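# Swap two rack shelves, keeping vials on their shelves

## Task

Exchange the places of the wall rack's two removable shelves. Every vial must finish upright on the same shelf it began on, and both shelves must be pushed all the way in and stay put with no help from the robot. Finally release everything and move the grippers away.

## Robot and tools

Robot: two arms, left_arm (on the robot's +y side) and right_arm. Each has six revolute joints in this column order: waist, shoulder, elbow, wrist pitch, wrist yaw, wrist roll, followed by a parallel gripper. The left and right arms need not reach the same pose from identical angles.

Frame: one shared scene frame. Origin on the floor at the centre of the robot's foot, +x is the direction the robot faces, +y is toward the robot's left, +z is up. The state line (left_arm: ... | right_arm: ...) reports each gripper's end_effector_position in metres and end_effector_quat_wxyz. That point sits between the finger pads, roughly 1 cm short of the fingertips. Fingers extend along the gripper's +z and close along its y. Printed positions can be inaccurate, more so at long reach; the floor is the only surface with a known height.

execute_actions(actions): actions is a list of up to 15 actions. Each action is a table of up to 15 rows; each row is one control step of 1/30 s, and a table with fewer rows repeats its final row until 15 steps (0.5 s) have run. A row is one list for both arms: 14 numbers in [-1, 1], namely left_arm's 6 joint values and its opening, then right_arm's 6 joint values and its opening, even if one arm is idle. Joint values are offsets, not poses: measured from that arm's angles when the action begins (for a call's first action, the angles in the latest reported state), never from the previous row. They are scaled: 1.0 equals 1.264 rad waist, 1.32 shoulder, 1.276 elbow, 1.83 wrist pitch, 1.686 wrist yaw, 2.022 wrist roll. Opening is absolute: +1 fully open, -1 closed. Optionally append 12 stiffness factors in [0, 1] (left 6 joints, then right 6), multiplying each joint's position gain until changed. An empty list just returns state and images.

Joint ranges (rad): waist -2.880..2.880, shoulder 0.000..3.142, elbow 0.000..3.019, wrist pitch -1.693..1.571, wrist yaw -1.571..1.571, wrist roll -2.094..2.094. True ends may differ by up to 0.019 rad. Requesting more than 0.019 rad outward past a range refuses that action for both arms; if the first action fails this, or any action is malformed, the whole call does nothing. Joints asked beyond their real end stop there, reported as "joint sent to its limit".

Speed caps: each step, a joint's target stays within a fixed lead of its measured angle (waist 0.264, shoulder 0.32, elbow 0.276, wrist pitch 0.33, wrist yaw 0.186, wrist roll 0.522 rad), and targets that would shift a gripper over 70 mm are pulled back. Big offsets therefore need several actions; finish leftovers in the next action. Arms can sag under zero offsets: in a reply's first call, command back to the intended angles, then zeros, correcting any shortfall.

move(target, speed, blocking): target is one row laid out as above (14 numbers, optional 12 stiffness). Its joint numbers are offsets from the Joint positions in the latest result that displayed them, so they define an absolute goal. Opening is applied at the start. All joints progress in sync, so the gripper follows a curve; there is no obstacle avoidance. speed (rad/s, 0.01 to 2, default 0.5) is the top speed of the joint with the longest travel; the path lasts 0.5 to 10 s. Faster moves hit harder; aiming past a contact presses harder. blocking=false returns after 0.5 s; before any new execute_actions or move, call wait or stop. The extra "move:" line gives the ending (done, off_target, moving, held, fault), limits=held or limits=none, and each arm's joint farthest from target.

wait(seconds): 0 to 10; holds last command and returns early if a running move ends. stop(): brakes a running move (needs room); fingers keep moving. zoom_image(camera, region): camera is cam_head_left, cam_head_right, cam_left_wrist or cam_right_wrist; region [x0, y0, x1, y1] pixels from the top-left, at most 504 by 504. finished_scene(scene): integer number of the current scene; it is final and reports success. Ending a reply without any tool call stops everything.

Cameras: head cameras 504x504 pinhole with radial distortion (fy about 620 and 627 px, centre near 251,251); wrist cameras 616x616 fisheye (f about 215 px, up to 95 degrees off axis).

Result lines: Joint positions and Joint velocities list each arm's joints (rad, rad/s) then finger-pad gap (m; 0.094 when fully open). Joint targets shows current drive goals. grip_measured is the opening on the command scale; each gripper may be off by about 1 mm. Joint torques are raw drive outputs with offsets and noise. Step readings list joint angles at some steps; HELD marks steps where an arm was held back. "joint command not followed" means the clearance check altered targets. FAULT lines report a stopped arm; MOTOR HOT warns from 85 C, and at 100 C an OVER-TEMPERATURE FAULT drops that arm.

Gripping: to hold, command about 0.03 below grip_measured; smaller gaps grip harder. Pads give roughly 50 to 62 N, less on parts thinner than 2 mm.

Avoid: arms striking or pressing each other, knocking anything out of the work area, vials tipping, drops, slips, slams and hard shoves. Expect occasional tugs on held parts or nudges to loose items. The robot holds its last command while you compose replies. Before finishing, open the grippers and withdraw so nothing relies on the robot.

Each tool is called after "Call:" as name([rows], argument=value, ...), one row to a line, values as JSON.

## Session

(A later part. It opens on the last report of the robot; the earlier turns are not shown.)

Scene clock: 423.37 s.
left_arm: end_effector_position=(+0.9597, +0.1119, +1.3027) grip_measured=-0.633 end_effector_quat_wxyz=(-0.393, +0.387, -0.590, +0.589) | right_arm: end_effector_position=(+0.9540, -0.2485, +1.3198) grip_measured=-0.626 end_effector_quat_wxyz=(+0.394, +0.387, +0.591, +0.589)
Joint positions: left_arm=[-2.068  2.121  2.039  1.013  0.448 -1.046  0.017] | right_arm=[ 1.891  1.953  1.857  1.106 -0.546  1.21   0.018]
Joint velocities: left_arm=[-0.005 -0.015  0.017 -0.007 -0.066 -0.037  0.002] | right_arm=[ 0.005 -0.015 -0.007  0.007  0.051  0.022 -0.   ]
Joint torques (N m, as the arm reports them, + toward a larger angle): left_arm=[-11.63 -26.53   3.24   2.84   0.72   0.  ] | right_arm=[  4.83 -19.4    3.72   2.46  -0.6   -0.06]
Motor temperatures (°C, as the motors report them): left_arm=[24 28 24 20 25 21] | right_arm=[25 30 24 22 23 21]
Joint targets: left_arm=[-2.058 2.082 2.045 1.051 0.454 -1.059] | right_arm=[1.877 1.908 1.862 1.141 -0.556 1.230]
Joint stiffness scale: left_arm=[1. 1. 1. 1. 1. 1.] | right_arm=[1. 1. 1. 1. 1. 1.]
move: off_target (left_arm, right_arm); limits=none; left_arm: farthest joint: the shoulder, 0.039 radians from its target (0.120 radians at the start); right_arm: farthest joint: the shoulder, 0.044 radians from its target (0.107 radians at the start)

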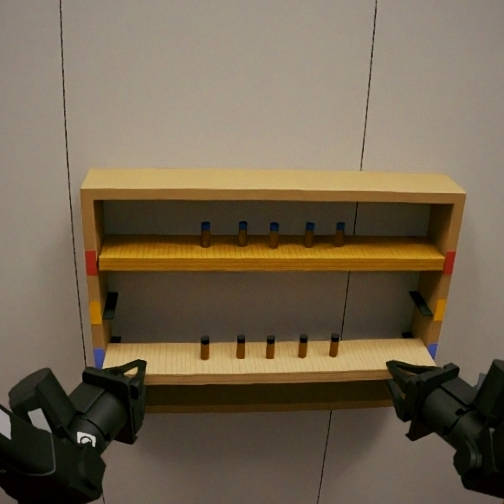

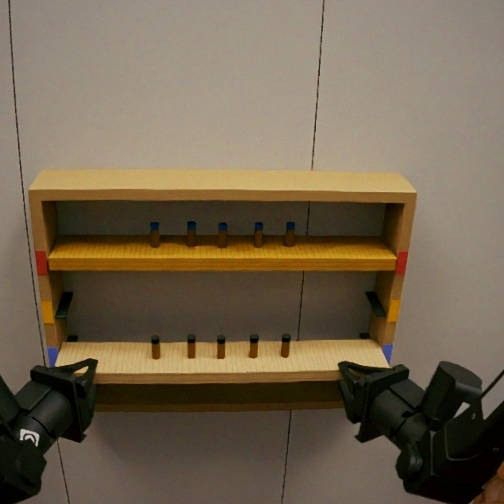

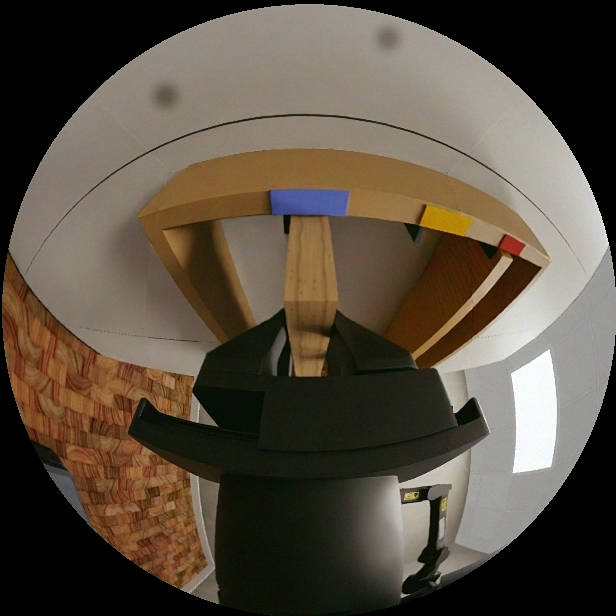

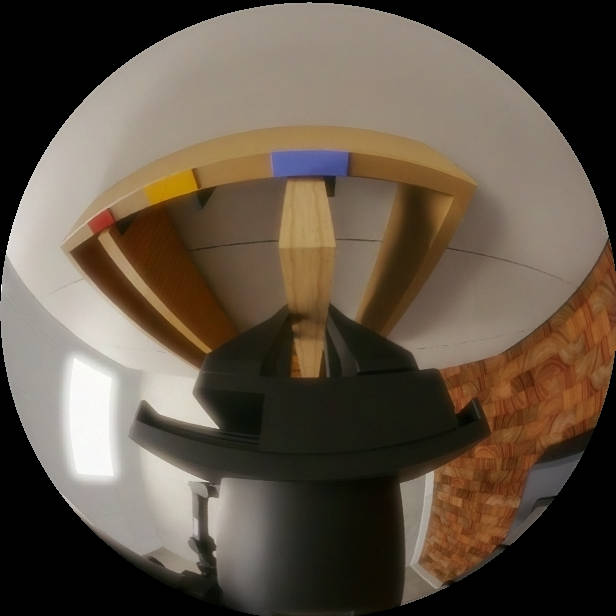

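Call:
move(target=[0.015,-0.070,-0.159,0.112,0.006,-0.012,-0.75, -0.023,-0.064,-0.143,0.109,-0.012,0.021,-0.75], speed=0.07)

Scene clock: 432.30 s.
left_arm: end_effector_position=(+0.9063, +0.1143, +1.3049) grip_measured=-0.633 end_effector_quat_wxyz=(-0.393, +0.386, -0.589, +0.591) | right_arm: end_effector_position=(+0.9000, -0.2459, +1.3223) grip_measured=-0.626 end_effector_quat_wxyz=(+0.394, +0.384, +0.590, +0.591)
Joint positions: left_arm=[-2.058  2.07   1.829  1.179  0.457 -1.056  0.017] | right_arm=[ 1.881  1.915  1.671  1.266 -0.559  1.222  0.018]
Joint velocities: left_arm=[-0.015 -0.024 -0.012 -0.007 -0.037 -0.022 -0.   ] | right_arm=[ 0.005 -0.024  0.002 -0.007 -0.095 -0.022  0.001]
Joint torques (N m, as the arm reports them, + toward a larger angle): left_arm=[-10.8  -25.27   2.26   2.89   0.46  -0.01] | right_arm=[  4.2  -18.66   2.61   2.65  -0.52   0.05]
Motor temperatures (°C, as the motors report them): left_arm=[24 28 24 20 25 21] | right_arm=[24 31 23 22 24 21]
Joint targets: left_arm=[-2.049 2.028 1.836 1.218 0.458 -1.071] | right_arm=[1.862 1.868 1.675 1.305 -0.567 1.253]
Joint stiffness scale: left_arm=[1. 1. 1. 1. 1. 1.] | right_arm=[1. 1. 1. 1. 1. 1.]
move: off_target (left_arm, right_arm); limits=none; left_arm: farthest joint: the shoulder, 0.041 radians from its target (0.092 radians at the start); right_arm: farthest joint: the shoulder, 0.047 radians from its target (0.084 radians at the start)

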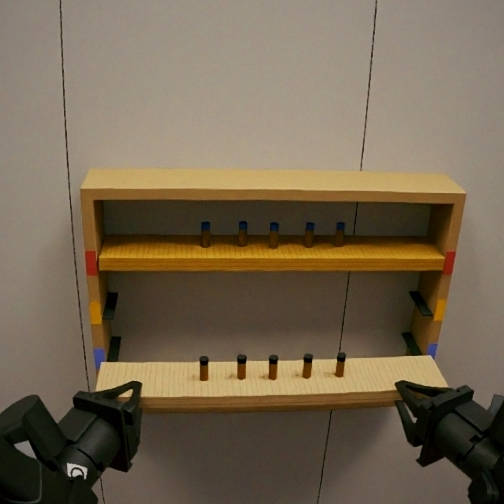

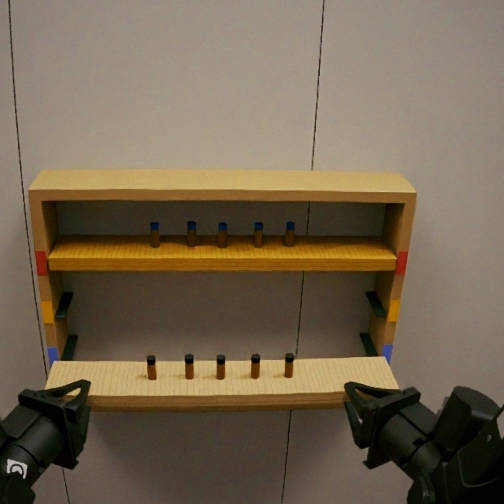

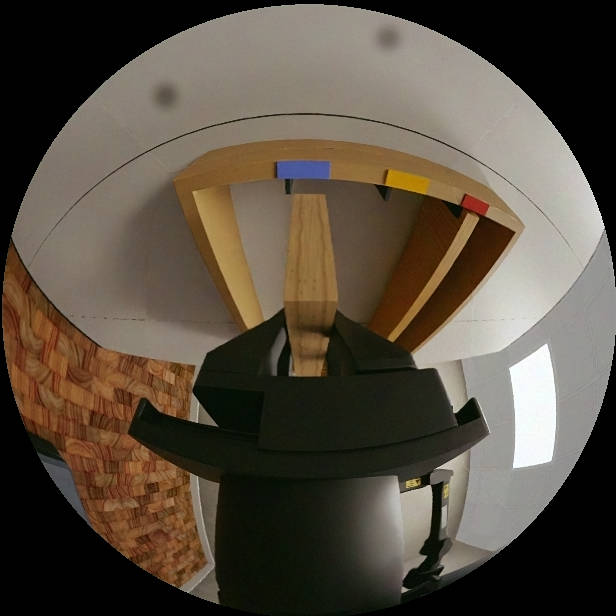

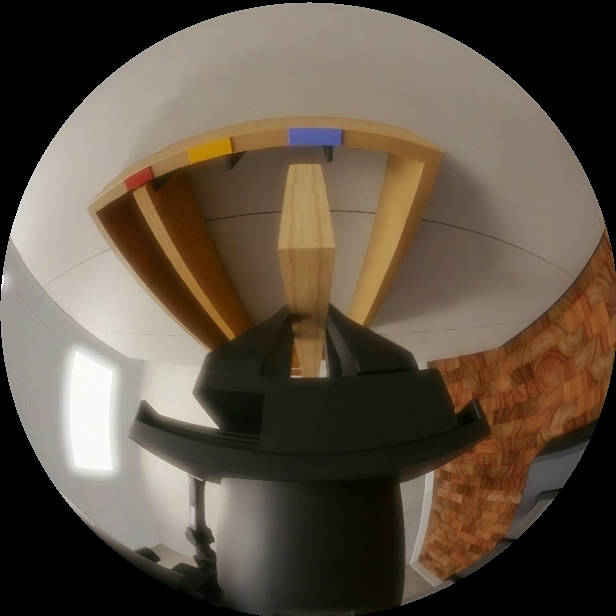

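Call:
move(target=[-0.062,-0.180,-0.172,0.026,-0.025,0.032,-0.75, 0.042,-0.192,-0.165,0,0.017,-0.015,-0.75], speed=0.07)

Scene clock: 446.07 s.
left_arm: end_effector_position=(+0.9082, +0.1096, +1.3884) grip_measured=-0.633 end_effector_quat_wxyz=(-0.394, +0.384, -0.589, +0.592) | right_arm: end_effector_position=(+0.9004, -0.2501, +1.4054) grip_measured=-0.626 end_effector_quat_wxyz=(+0.399, +0.384, +0.587, +0.591)
Joint positions: left_arm=[-2.124  1.873  1.604  1.186  0.42  -0.998  0.017] | right_arm=[ 1.918  1.707  1.455  1.266 -0.535  1.188  0.018]
Joint velocities: left_arm=[-0.005 -0.024 -0.007 -0.007  0.051 -0.051 -0.   ] | right_arm=[-0.015 -0.015 -0.007  0.007 -0.066 -0.037  0.001]
Joint torques (N m, as the arm reports them, + toward a larger angle): left_arm=[-12.56 -24.88   2.01   2.9    0.15   0.16] | right_arm=[  6.3  -18.3    2.63   1.28  -0.07  -0.2 ]
Motor temperatures (°C, as the motors report them): left_arm=[24 28 23 20 25 21] | right_arm=[24 31 23 22 24 21]
Joint targets: left_arm=[-2.137 1.833 1.610 1.227 0.415 -0.992] | right_arm=[1.934 1.662 1.460 1.266 -0.530 1.191]
Joint stiffness scale: left_arm=[1. 1. 1. 1. 1. 1.] | right_arm=[1. 1. 1. 1. 1. 1.]
move: off_target (left_arm, right_arm); limits=none; left_arm: farthest joint: the shoulder, 0.041 radians from its target (0.238 radians at the start); right_arm: farthest joint: the shoulder, 0.046 radians from its target (0.254 radians at the start)

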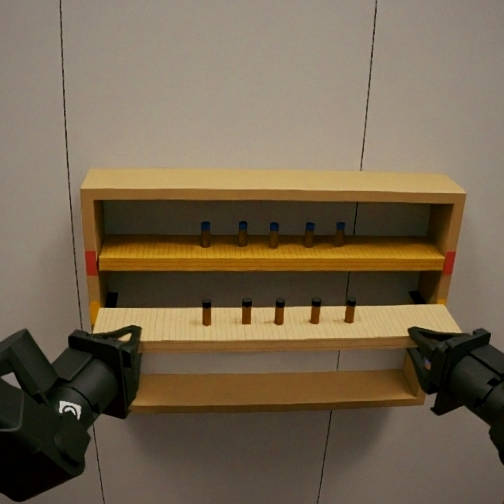

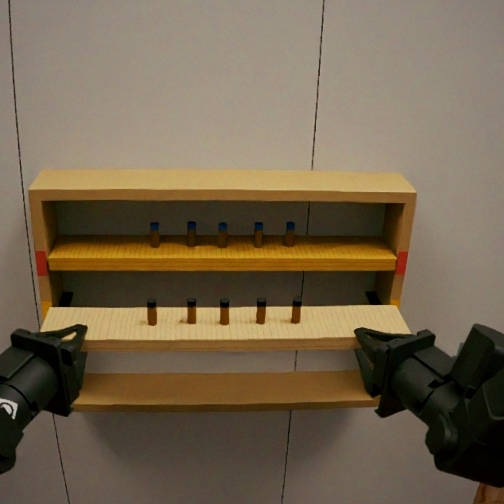

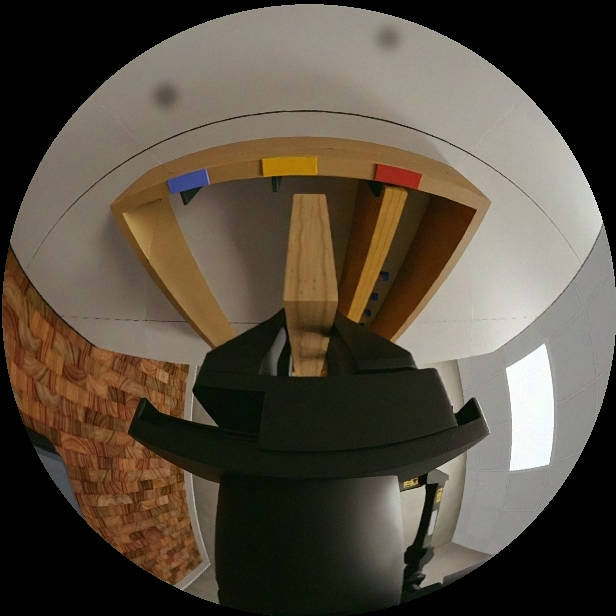

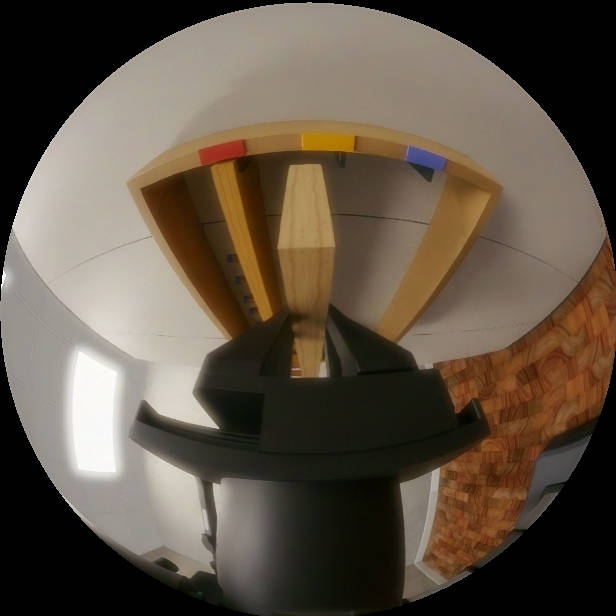

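Call:
move(target=[0.008,0.029,0.181,-0.079,-0.003,0,-0.75, 0.028,0.038,0.180,-0.085,0.007,-0.004,-0.75], speed=0.04)

Scene clock: 459.20 s.
left_arm: end_effector_position=(+0.9632, +0.1125, +1.3847) grip_measured=-0.633 end_effector_quat_wxyz=(-0.397, +0.385, -0.587, +0.591) | right_arm: end_effector_position=(+0.9572, -0.2485, +1.4023) grip_measured=-0.626 end_effector_quat_wxyz=(+0.398, +0.384, +0.586, +0.592)
Joint positions: left_arm=[-2.124  1.919  1.8    1.042  0.416 -0.998  0.017] | right_arm=[ 1.934  1.752  1.648  1.11  -0.528  1.175  0.018]
Joint velocities: left_arm=[ 0.015 -0.005 -0.012 -0.012 -0.11  -0.022 -0.001] | right_arm=[ 0.005 -0.024  0.007 -0.002  0.066  0.007 -0.001]
Joint torques (N m, as the arm reports them, + toward a larger angle): left_arm=[-11.18 -23.7    5.17   1.41   0.39   0.11] | right_arm=[  7.37 -15.99   5.9    1.29  -0.05  -0.18]
Motor temperatures (°C, as the motors report them): left_arm=[24 28 23 20 25 21] | right_arm=[24 31 23 22 23 21]
Joint targets: left_arm=[-2.114 1.912 1.835 1.041 0.415 -0.998] | right_arm=[1.954 1.757 1.685 1.110 -0.523 1.180]
Joint stiffness scale: left_arm=[1. 1. 1. 1. 1. 1.] | right_arm=[1. 1. 1. 1. 1. 1.]
move: off_target (left_arm, right_arm); limits=none; left_arm: farthest joint: the elbow, 0.035 radians from its target (0.231 radians at the start); right_arm: farthest joint: the elbow, 0.037 radians from its target (0.229 radians at the start)

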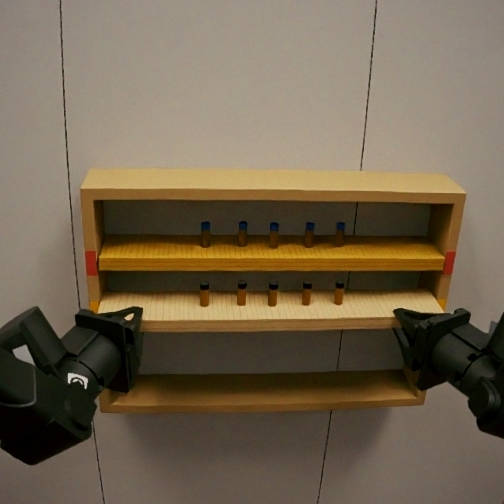

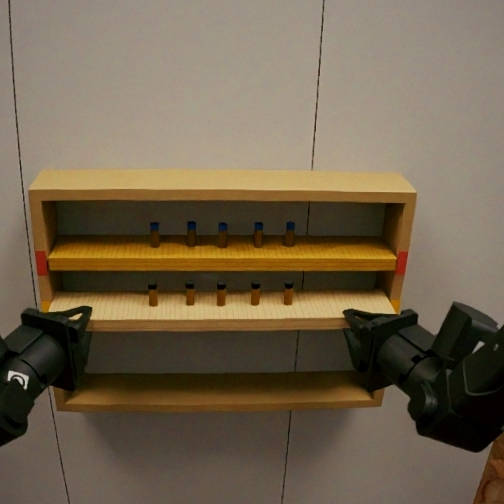

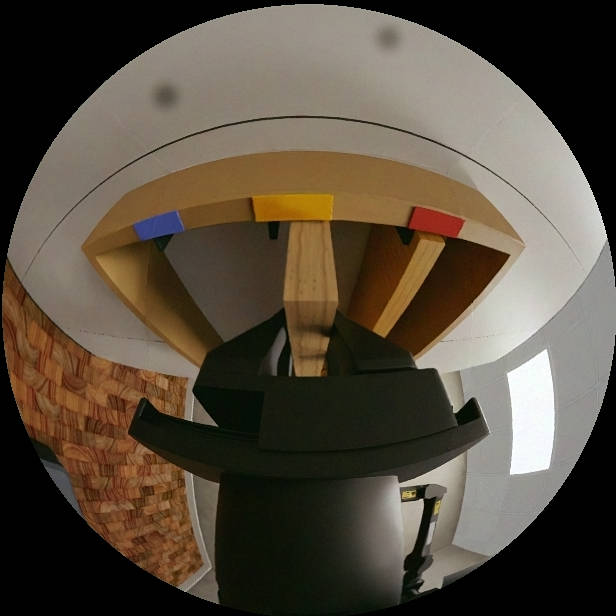

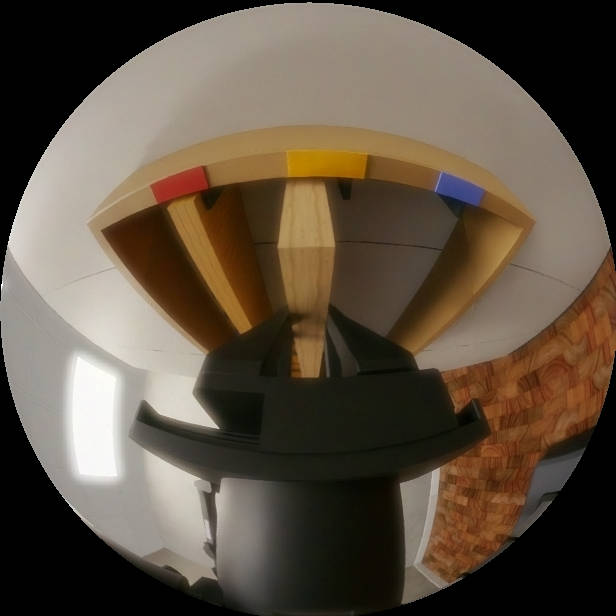

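Call:
move(target=[-0.008,0.054,0.210,-0.086,-0.004,0.003,-0.75, 0.022,0.058,0.199,-0.083,0.007,-0.006,-0.75], speed=0.05)

Scene clock: 470.70 s.
left_arm: end_effector_position=(+1.0128, +0.1130, +1.3779) grip_measured=-0.633 end_effector_quat_wxyz=(-0.398, +0.386, -0.588, +0.589) | right_arm: end_effector_position=(+1.0069, -0.2492, +1.3946) grip_measured=-0.626 end_effector_quat_wxyz=(+0.396, +0.385, +0.588, +0.591)
Joint positions: left_arm=[-2.124  1.993  2.024  0.889  0.413 -0.996  0.017] | right_arm=[ 1.941  1.819  1.853  0.963 -0.522  1.167  0.018]
Joint velocities: left_arm=[-0.015 -0.005 -0.007 -0.017  0.066 -0.066  0.001] | right_arm=[-0.024 -0.015  0.002 -0.007 -0.007 -0.007 -0.   ]
Joint torques (N m, as the arm reports them, + toward a larger angle): left_arm=[-13.6  -24.39   6.75   1.26   0.29   0.14] | right_arm=[  7.8  -16.52   7.6    1.13  -0.04  -0.26]
Motor temperatures (°C, as the motors report them): left_arm=[24 28 24 20 25 21] | right_arm=[25 31 23 22 23 21]
Joint targets: left_arm=[-2.134 1.990 2.068 0.884 0.410 -0.992] | right_arm=[1.961 1.828 1.901 0.958 -0.516 1.162]
Joint stiffness scale: left_arm=[1. 1. 1. 1. 1. 1.] | right_arm=[1. 1. 1. 1. 1. 1.]
move: off_target (left_arm, right_arm); limits=none; left_arm: farthest joint: the elbow, 0.044 radians from its target (0.268 radians at the start); right_arm: farthest joint: the elbow, 0.049 radians from its target (0.254 radians at the start)

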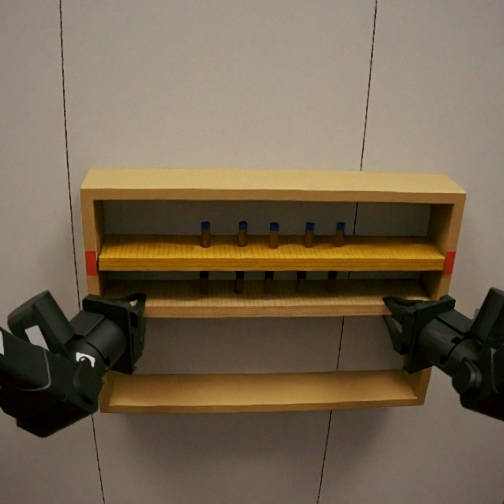

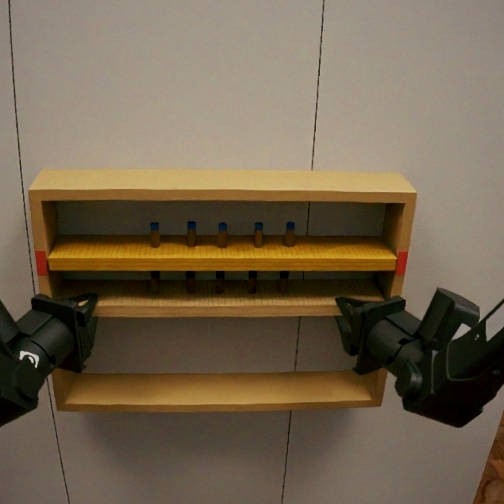

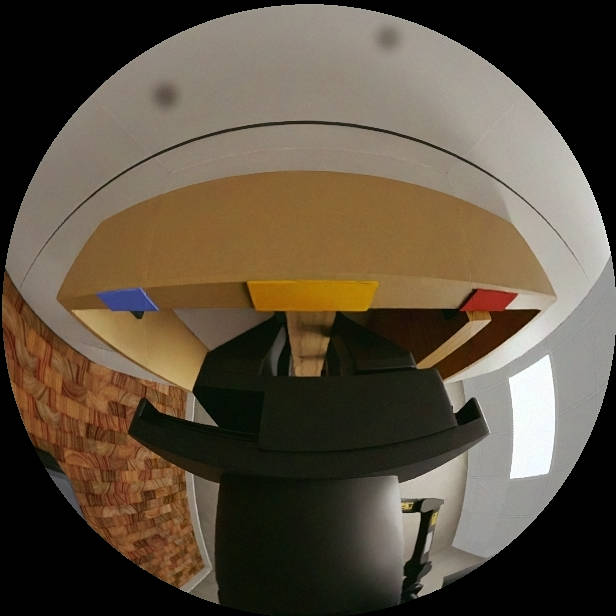

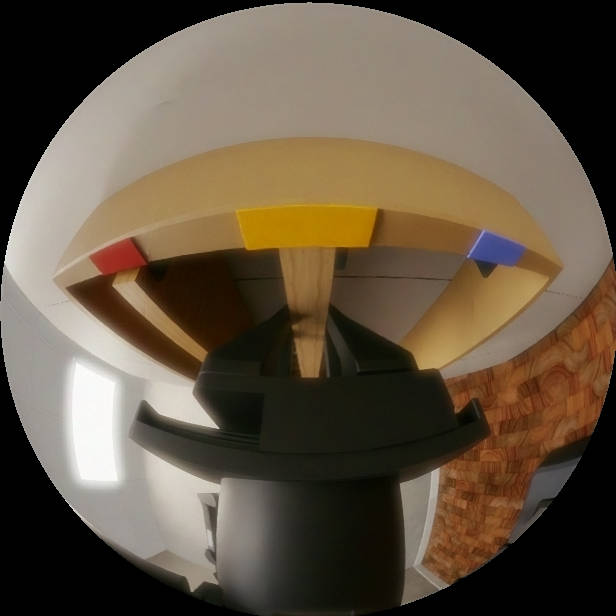

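Call:
move(target=[0,0.012,0.045,-0.006,0,0,-0.75, 0,0.018,0.05,-0.006,0,0,-0.75], speed=0.03)

Call:
move(target=[0,0,0.012,0,0,0,-0.55, 0,0,0.014,0,0,0,-0.55], speed=0.03)

Call:
move(target=[0,0,0.012,0,0,0,0, 0,0,0.014,0,0,0,0], speed=0.03)

Call:
move(target=[0.012,-0.070,-0.212,0.116,0.003,0,0, -0.022,-0.070,-0.198,0.114,-0.006,0.01,0], speed=0.15)

Scene clock: 482.50 s.
left_arm: end_effector_position=(+1.0128, +0.1122, +1.3777) grip_measured=-0.633 end_effector_quat_wxyz=(-0.397, +0.384, -0.588, +0.591) | right_arm: end_effector_position=(+1.0069, -0.2487, +1.3944) grip_measured=-0.626 end_effector_quat_wxyz=(+0.396, +0.384, +0.588, +0.592)
Joint positions: left_arm=[-2.124  1.995  2.027  0.889  0.417 -0.996  0.017] | right_arm=[ 1.941  1.821  1.855  0.962 -0.525  1.167  0.018]
Joint velocities: left_arm=[-0.005  0.015  0.002 -0.017  0.051 -0.037 -0.   ] | right_arm=[ 0.005  0.005  0.027  0.002 -0.022 -0.037  0.001]
Joint torques (N m, as the arm reports them, + toward a larger angle): left_arm=[-12.72 -23.07   7.46   1.05   0.23   0.1 ] | right_arm=[  6.28 -15.79   8.45   0.9   -0.14  -0.23]
Motor temperatures (°C, as the motors report them): left_arm=[24 28 25 20 25 21] | right_arm=[25 31 24 22 23 21]
Joint targets: left_arm=[-2.124 2.008 2.081 0.878 0.413 -0.996] | right_arm=[1.941 1.843 1.917 0.952 -0.522 1.167]
Joint stiffness scale: left_arm=[1. 1. 1. 1. 1. 1.] | right_arm=[1. 1. 1. 1. 1. 1.]
move: off_target (left_arm, right_arm); limits=none; left_arm: farthest joint: the elbow, 0.054 radians from its target (0.057 radians at the start); right_arm: farthest joint: the elbow, 0.061 radians from its target (0.064 radians at the start)

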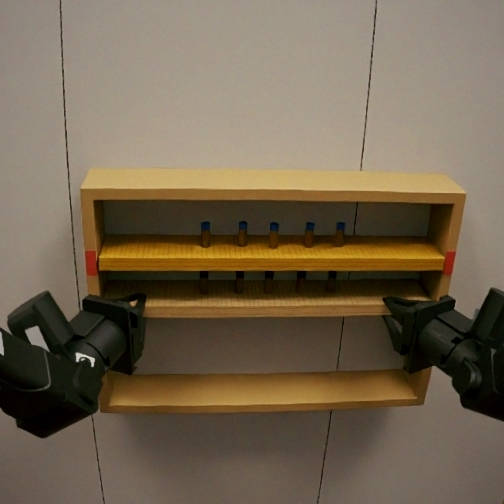

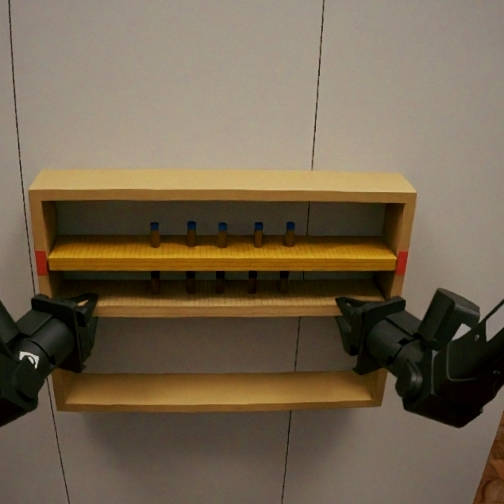

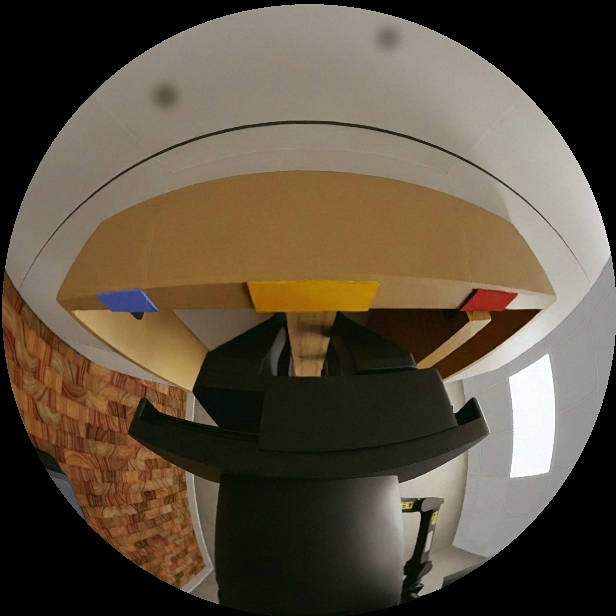

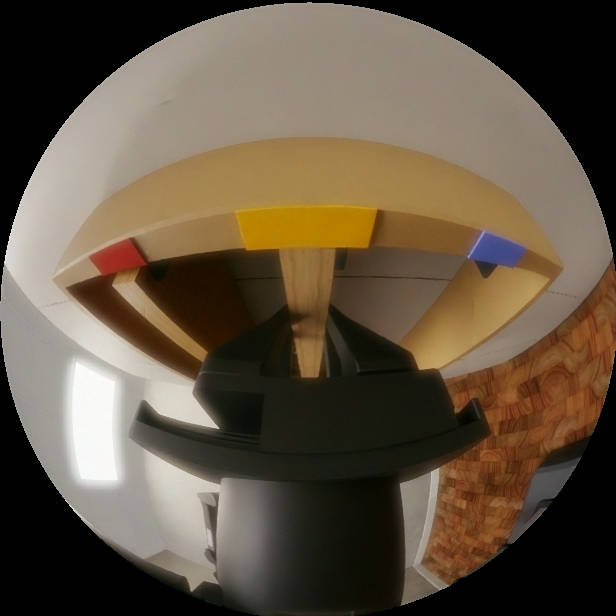

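Scene clock: 483.33 s.
left_arm: end_effector_position=(+1.0122, +0.1118, +1.3773) grip_measured=-0.552 end_effector_quat_wxyz=(-0.397, +0.384, -0.588, +0.591) | right_arm: end_effector_position=(+1.0064, -0.2484, +1.3939) grip_measured=-0.553 end_effector_quat_wxyz=(+0.395, +0.385, +0.588, +0.592)
Joint positions: left_arm=[-2.124  1.995  2.026  0.889  0.417 -0.996  0.021] | right_arm=[ 1.941  1.821  1.854  0.962 -0.525  1.167  0.021]
Joint velocities: left_arm=[-0.005 -0.015  0.017 -0.002 -0.007 -0.007  0.001] | right_arm=[ 0.005 -0.015 -0.017  0.012 -0.037 -0.007  0.   ]
Joint torques (N m, as the arm reports them, + toward a larger angle): left_arm=[-12.57 -24.26   4.71   1.44   0.44   0.1 ] | right_arm=[  6.48 -17.26   5.7    1.3   -0.25  -0.23]
Motor temperatures (°C, as the motors report them): left_arm=[24 28 25 20 25 21] | right_arm=[25 31 24 22 23 21]
Joint targets: left_arm=[-2.124 1.995 2.043 0.889 0.417 -0.996] | right_arm=[1.941 1.821 1.874 0.962 -0.524 1.167]
Joint stiffness scale: left_arm=[1. 1. 1. 1. 1. 1.] | right_arm=[1. 1. 1. 1. 1. 1.]
move: done; limits=none; left_arm: farthest joint: the elbow, 0.017 radians from its target (0.015 radians at the start); right_arm: farthest joint: the elbow, 0.019 radians from its target (0.017 radians at the start)

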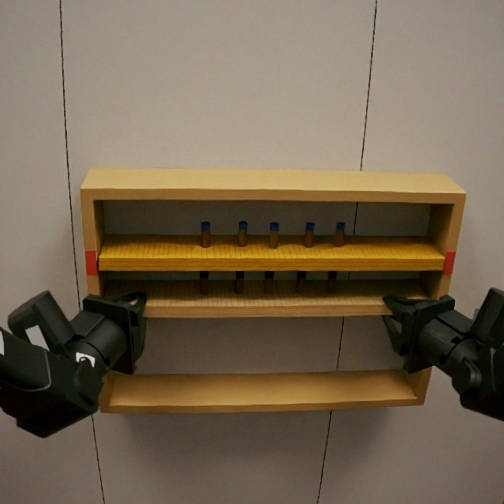

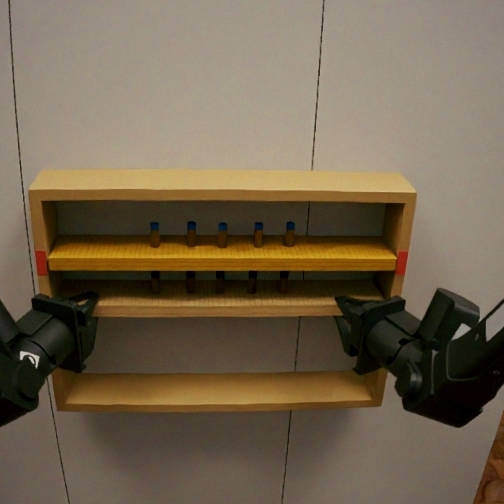

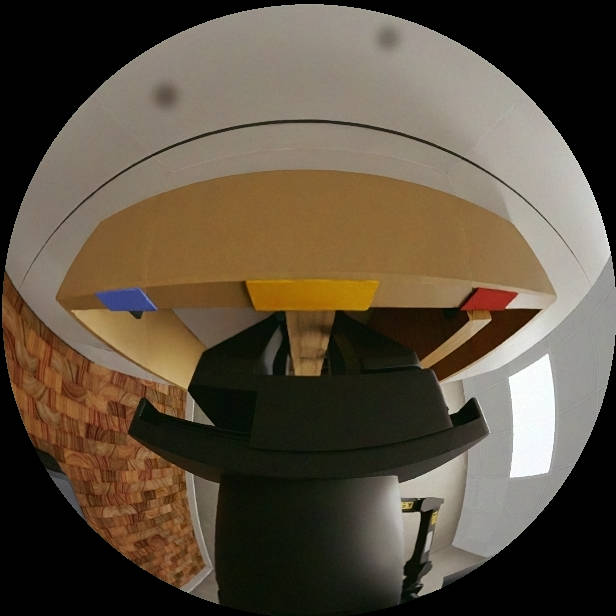

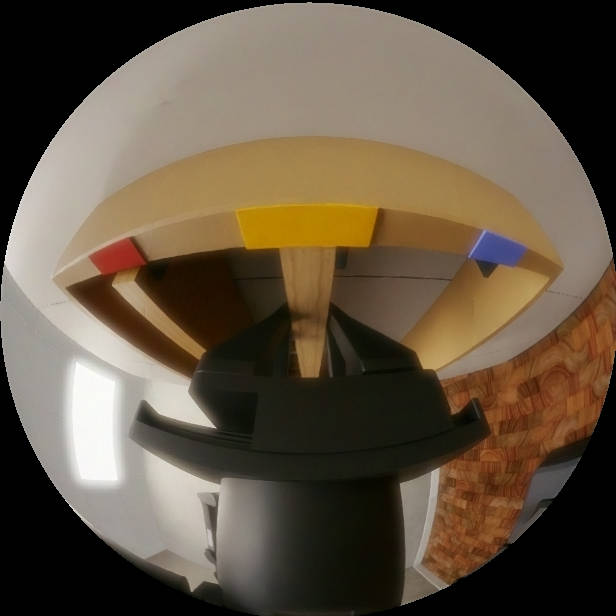

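Scene clock: 484.17 s.
left_arm: end_effector_position=(+1.0122, +0.1118, +1.3773) grip_measured=-0.002 end_effector_quat_wxyz=(-0.397, +0.384, -0.588, +0.591) | right_arm: end_effector_position=(+1.0064, -0.2484, +1.3939) grip_measured=-0.003 end_effector_quat_wxyz=(+0.395, +0.385, +0.588, +0.592)
Joint positions: left_arm=[-2.124  1.995  2.026  0.889  0.417 -0.996  0.047] | right_arm=[ 1.941  1.821  1.854  0.962 -0.525  1.167  0.047]
Joint velocities: left_arm=[ 0.015 -0.005 -0.002  0.007 -0.007  0.007  0.   ] | right_arm=[ 0.005 -0.005  0.007 -0.012  0.051 -0.022  0.001]
Joint torques (N m, as the arm reports them, + toward a larger angle): left_arm=[-12.57 -24.2    4.6    1.45   0.45   0.1 ] | right_arm=[  6.22 -17.37   5.55   1.3   -0.25  -0.23]
Motor temperatures (°C, as the motors report them): left_arm=[24 28 25 20 25 21] | right_arm=[25 31 24 22 23 21]
Joint targets: left_arm=[-2.124 1.995 2.041 0.889 0.417 -0.996] | right_arm=[1.941 1.821 1.872 0.962 -0.525 1.167]
Joint stiffness scale: left_arm=[1. 1. 1. 1. 1. 1.] | right_arm=[1. 1. 1. 1. 1. 1.]
move: done; limits=none; left_arm: farthest joint: the elbow, 0.016 radians from its target (0.016 radians at the start); right_arm: farthest joint: the elbow, 0.018 radians from its target (0.018 radians at the start)

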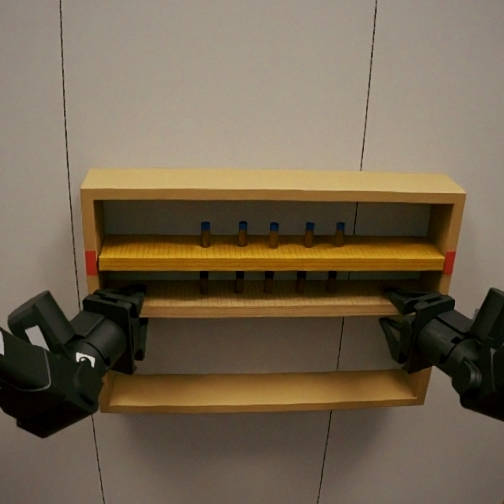

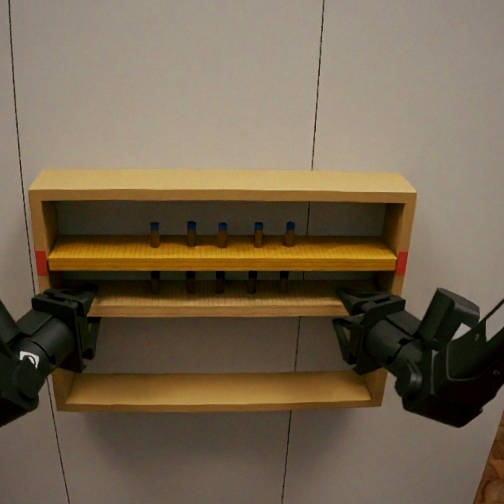

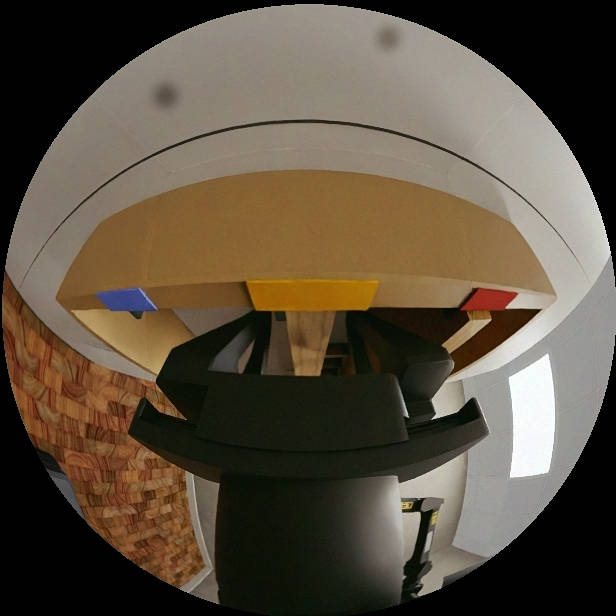

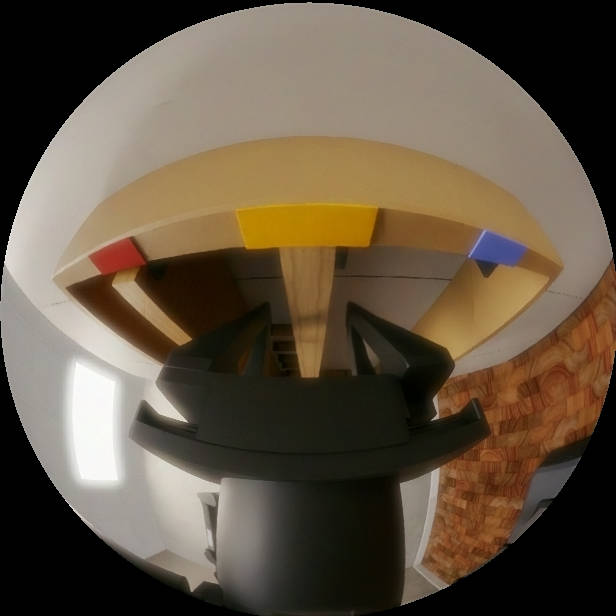

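Scene clock: 486.33 s.
left_arm: end_effector_position=(+0.9472, +0.1081, +1.3801) grip_measured=-0.002 end_effector_quat_wxyz=(-0.395, +0.384, -0.589, +0.591) | right_arm: end_effector_position=(+0.9402, -0.2431, +1.3961) grip_measured=-0.003 end_effector_quat_wxyz=(+0.394, +0.384, +0.588, +0.592)
Joint positions: left_arm=[-2.124  1.919  1.757  1.079  0.419 -0.996  0.047] | right_arm=[ 1.934  1.753  1.603  1.148 -0.53   1.174  0.047]
Joint velocities: left_arm=[ 0.005  0.005  0.017  0.007 -0.007  0.007 -0.   ] | right_arm=[-0.005 -0.015  0.007 -0.012  0.007  0.022 -0.001]
Joint torques (N m, as the arm reports them, + toward a larger angle): left_arm=[-10.68 -23.88   2.12   2.27   0.6    0.11] | right_arm=[  4.14 -17.53   2.89   2.01  -0.43  -0.12]
Motor temperatures (°C, as the motors report them): left_arm=[24 28 25 20 25 21] | right_arm=[25 31 24 22 23 21]
Joint targets: left_arm=[-2.109 1.903 1.755 1.101 0.422 -0.996] | right_arm=[1.913 1.728 1.601 1.171 -0.535 1.187]
Joint stiffness scale: left_arm=[1. 1. 1. 1. 1. 1.] | right_arm=[1. 1. 1. 1. 1. 1.]
move: off_target (left_arm, right_arm); limits=none; left_arm: farthest joint: the wrist pitch, 0.022 radians from its target (0.212 radians at the start); right_arm: farthest joint: the shoulder, 0.025 radians from its target (0.092 radians at the start)

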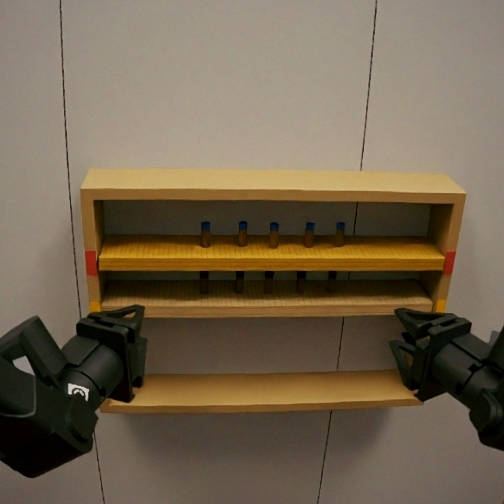

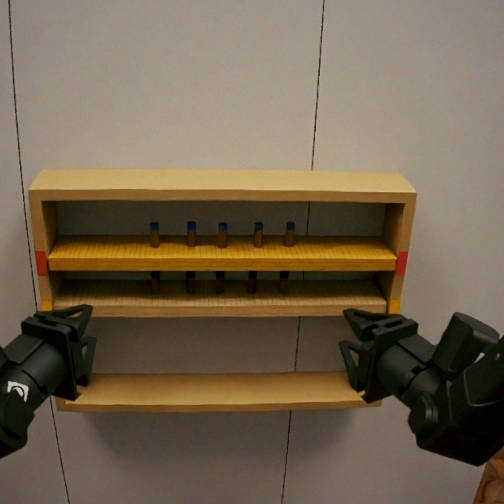

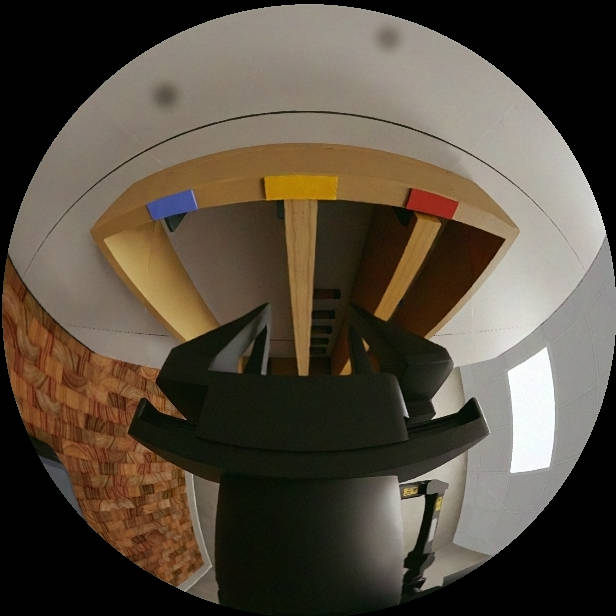

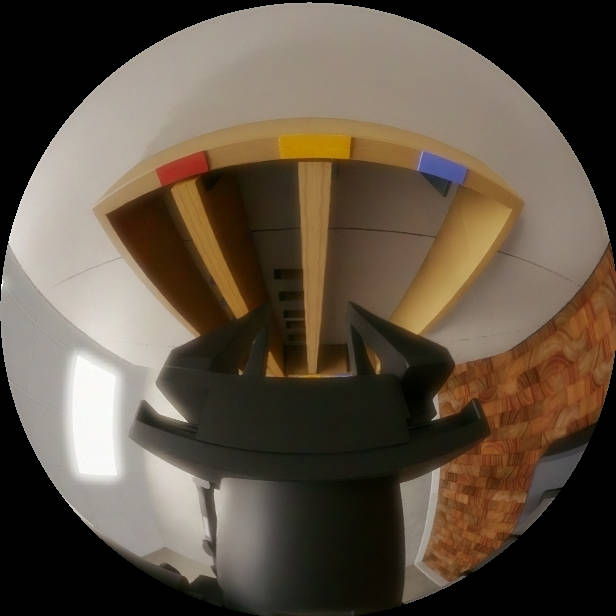

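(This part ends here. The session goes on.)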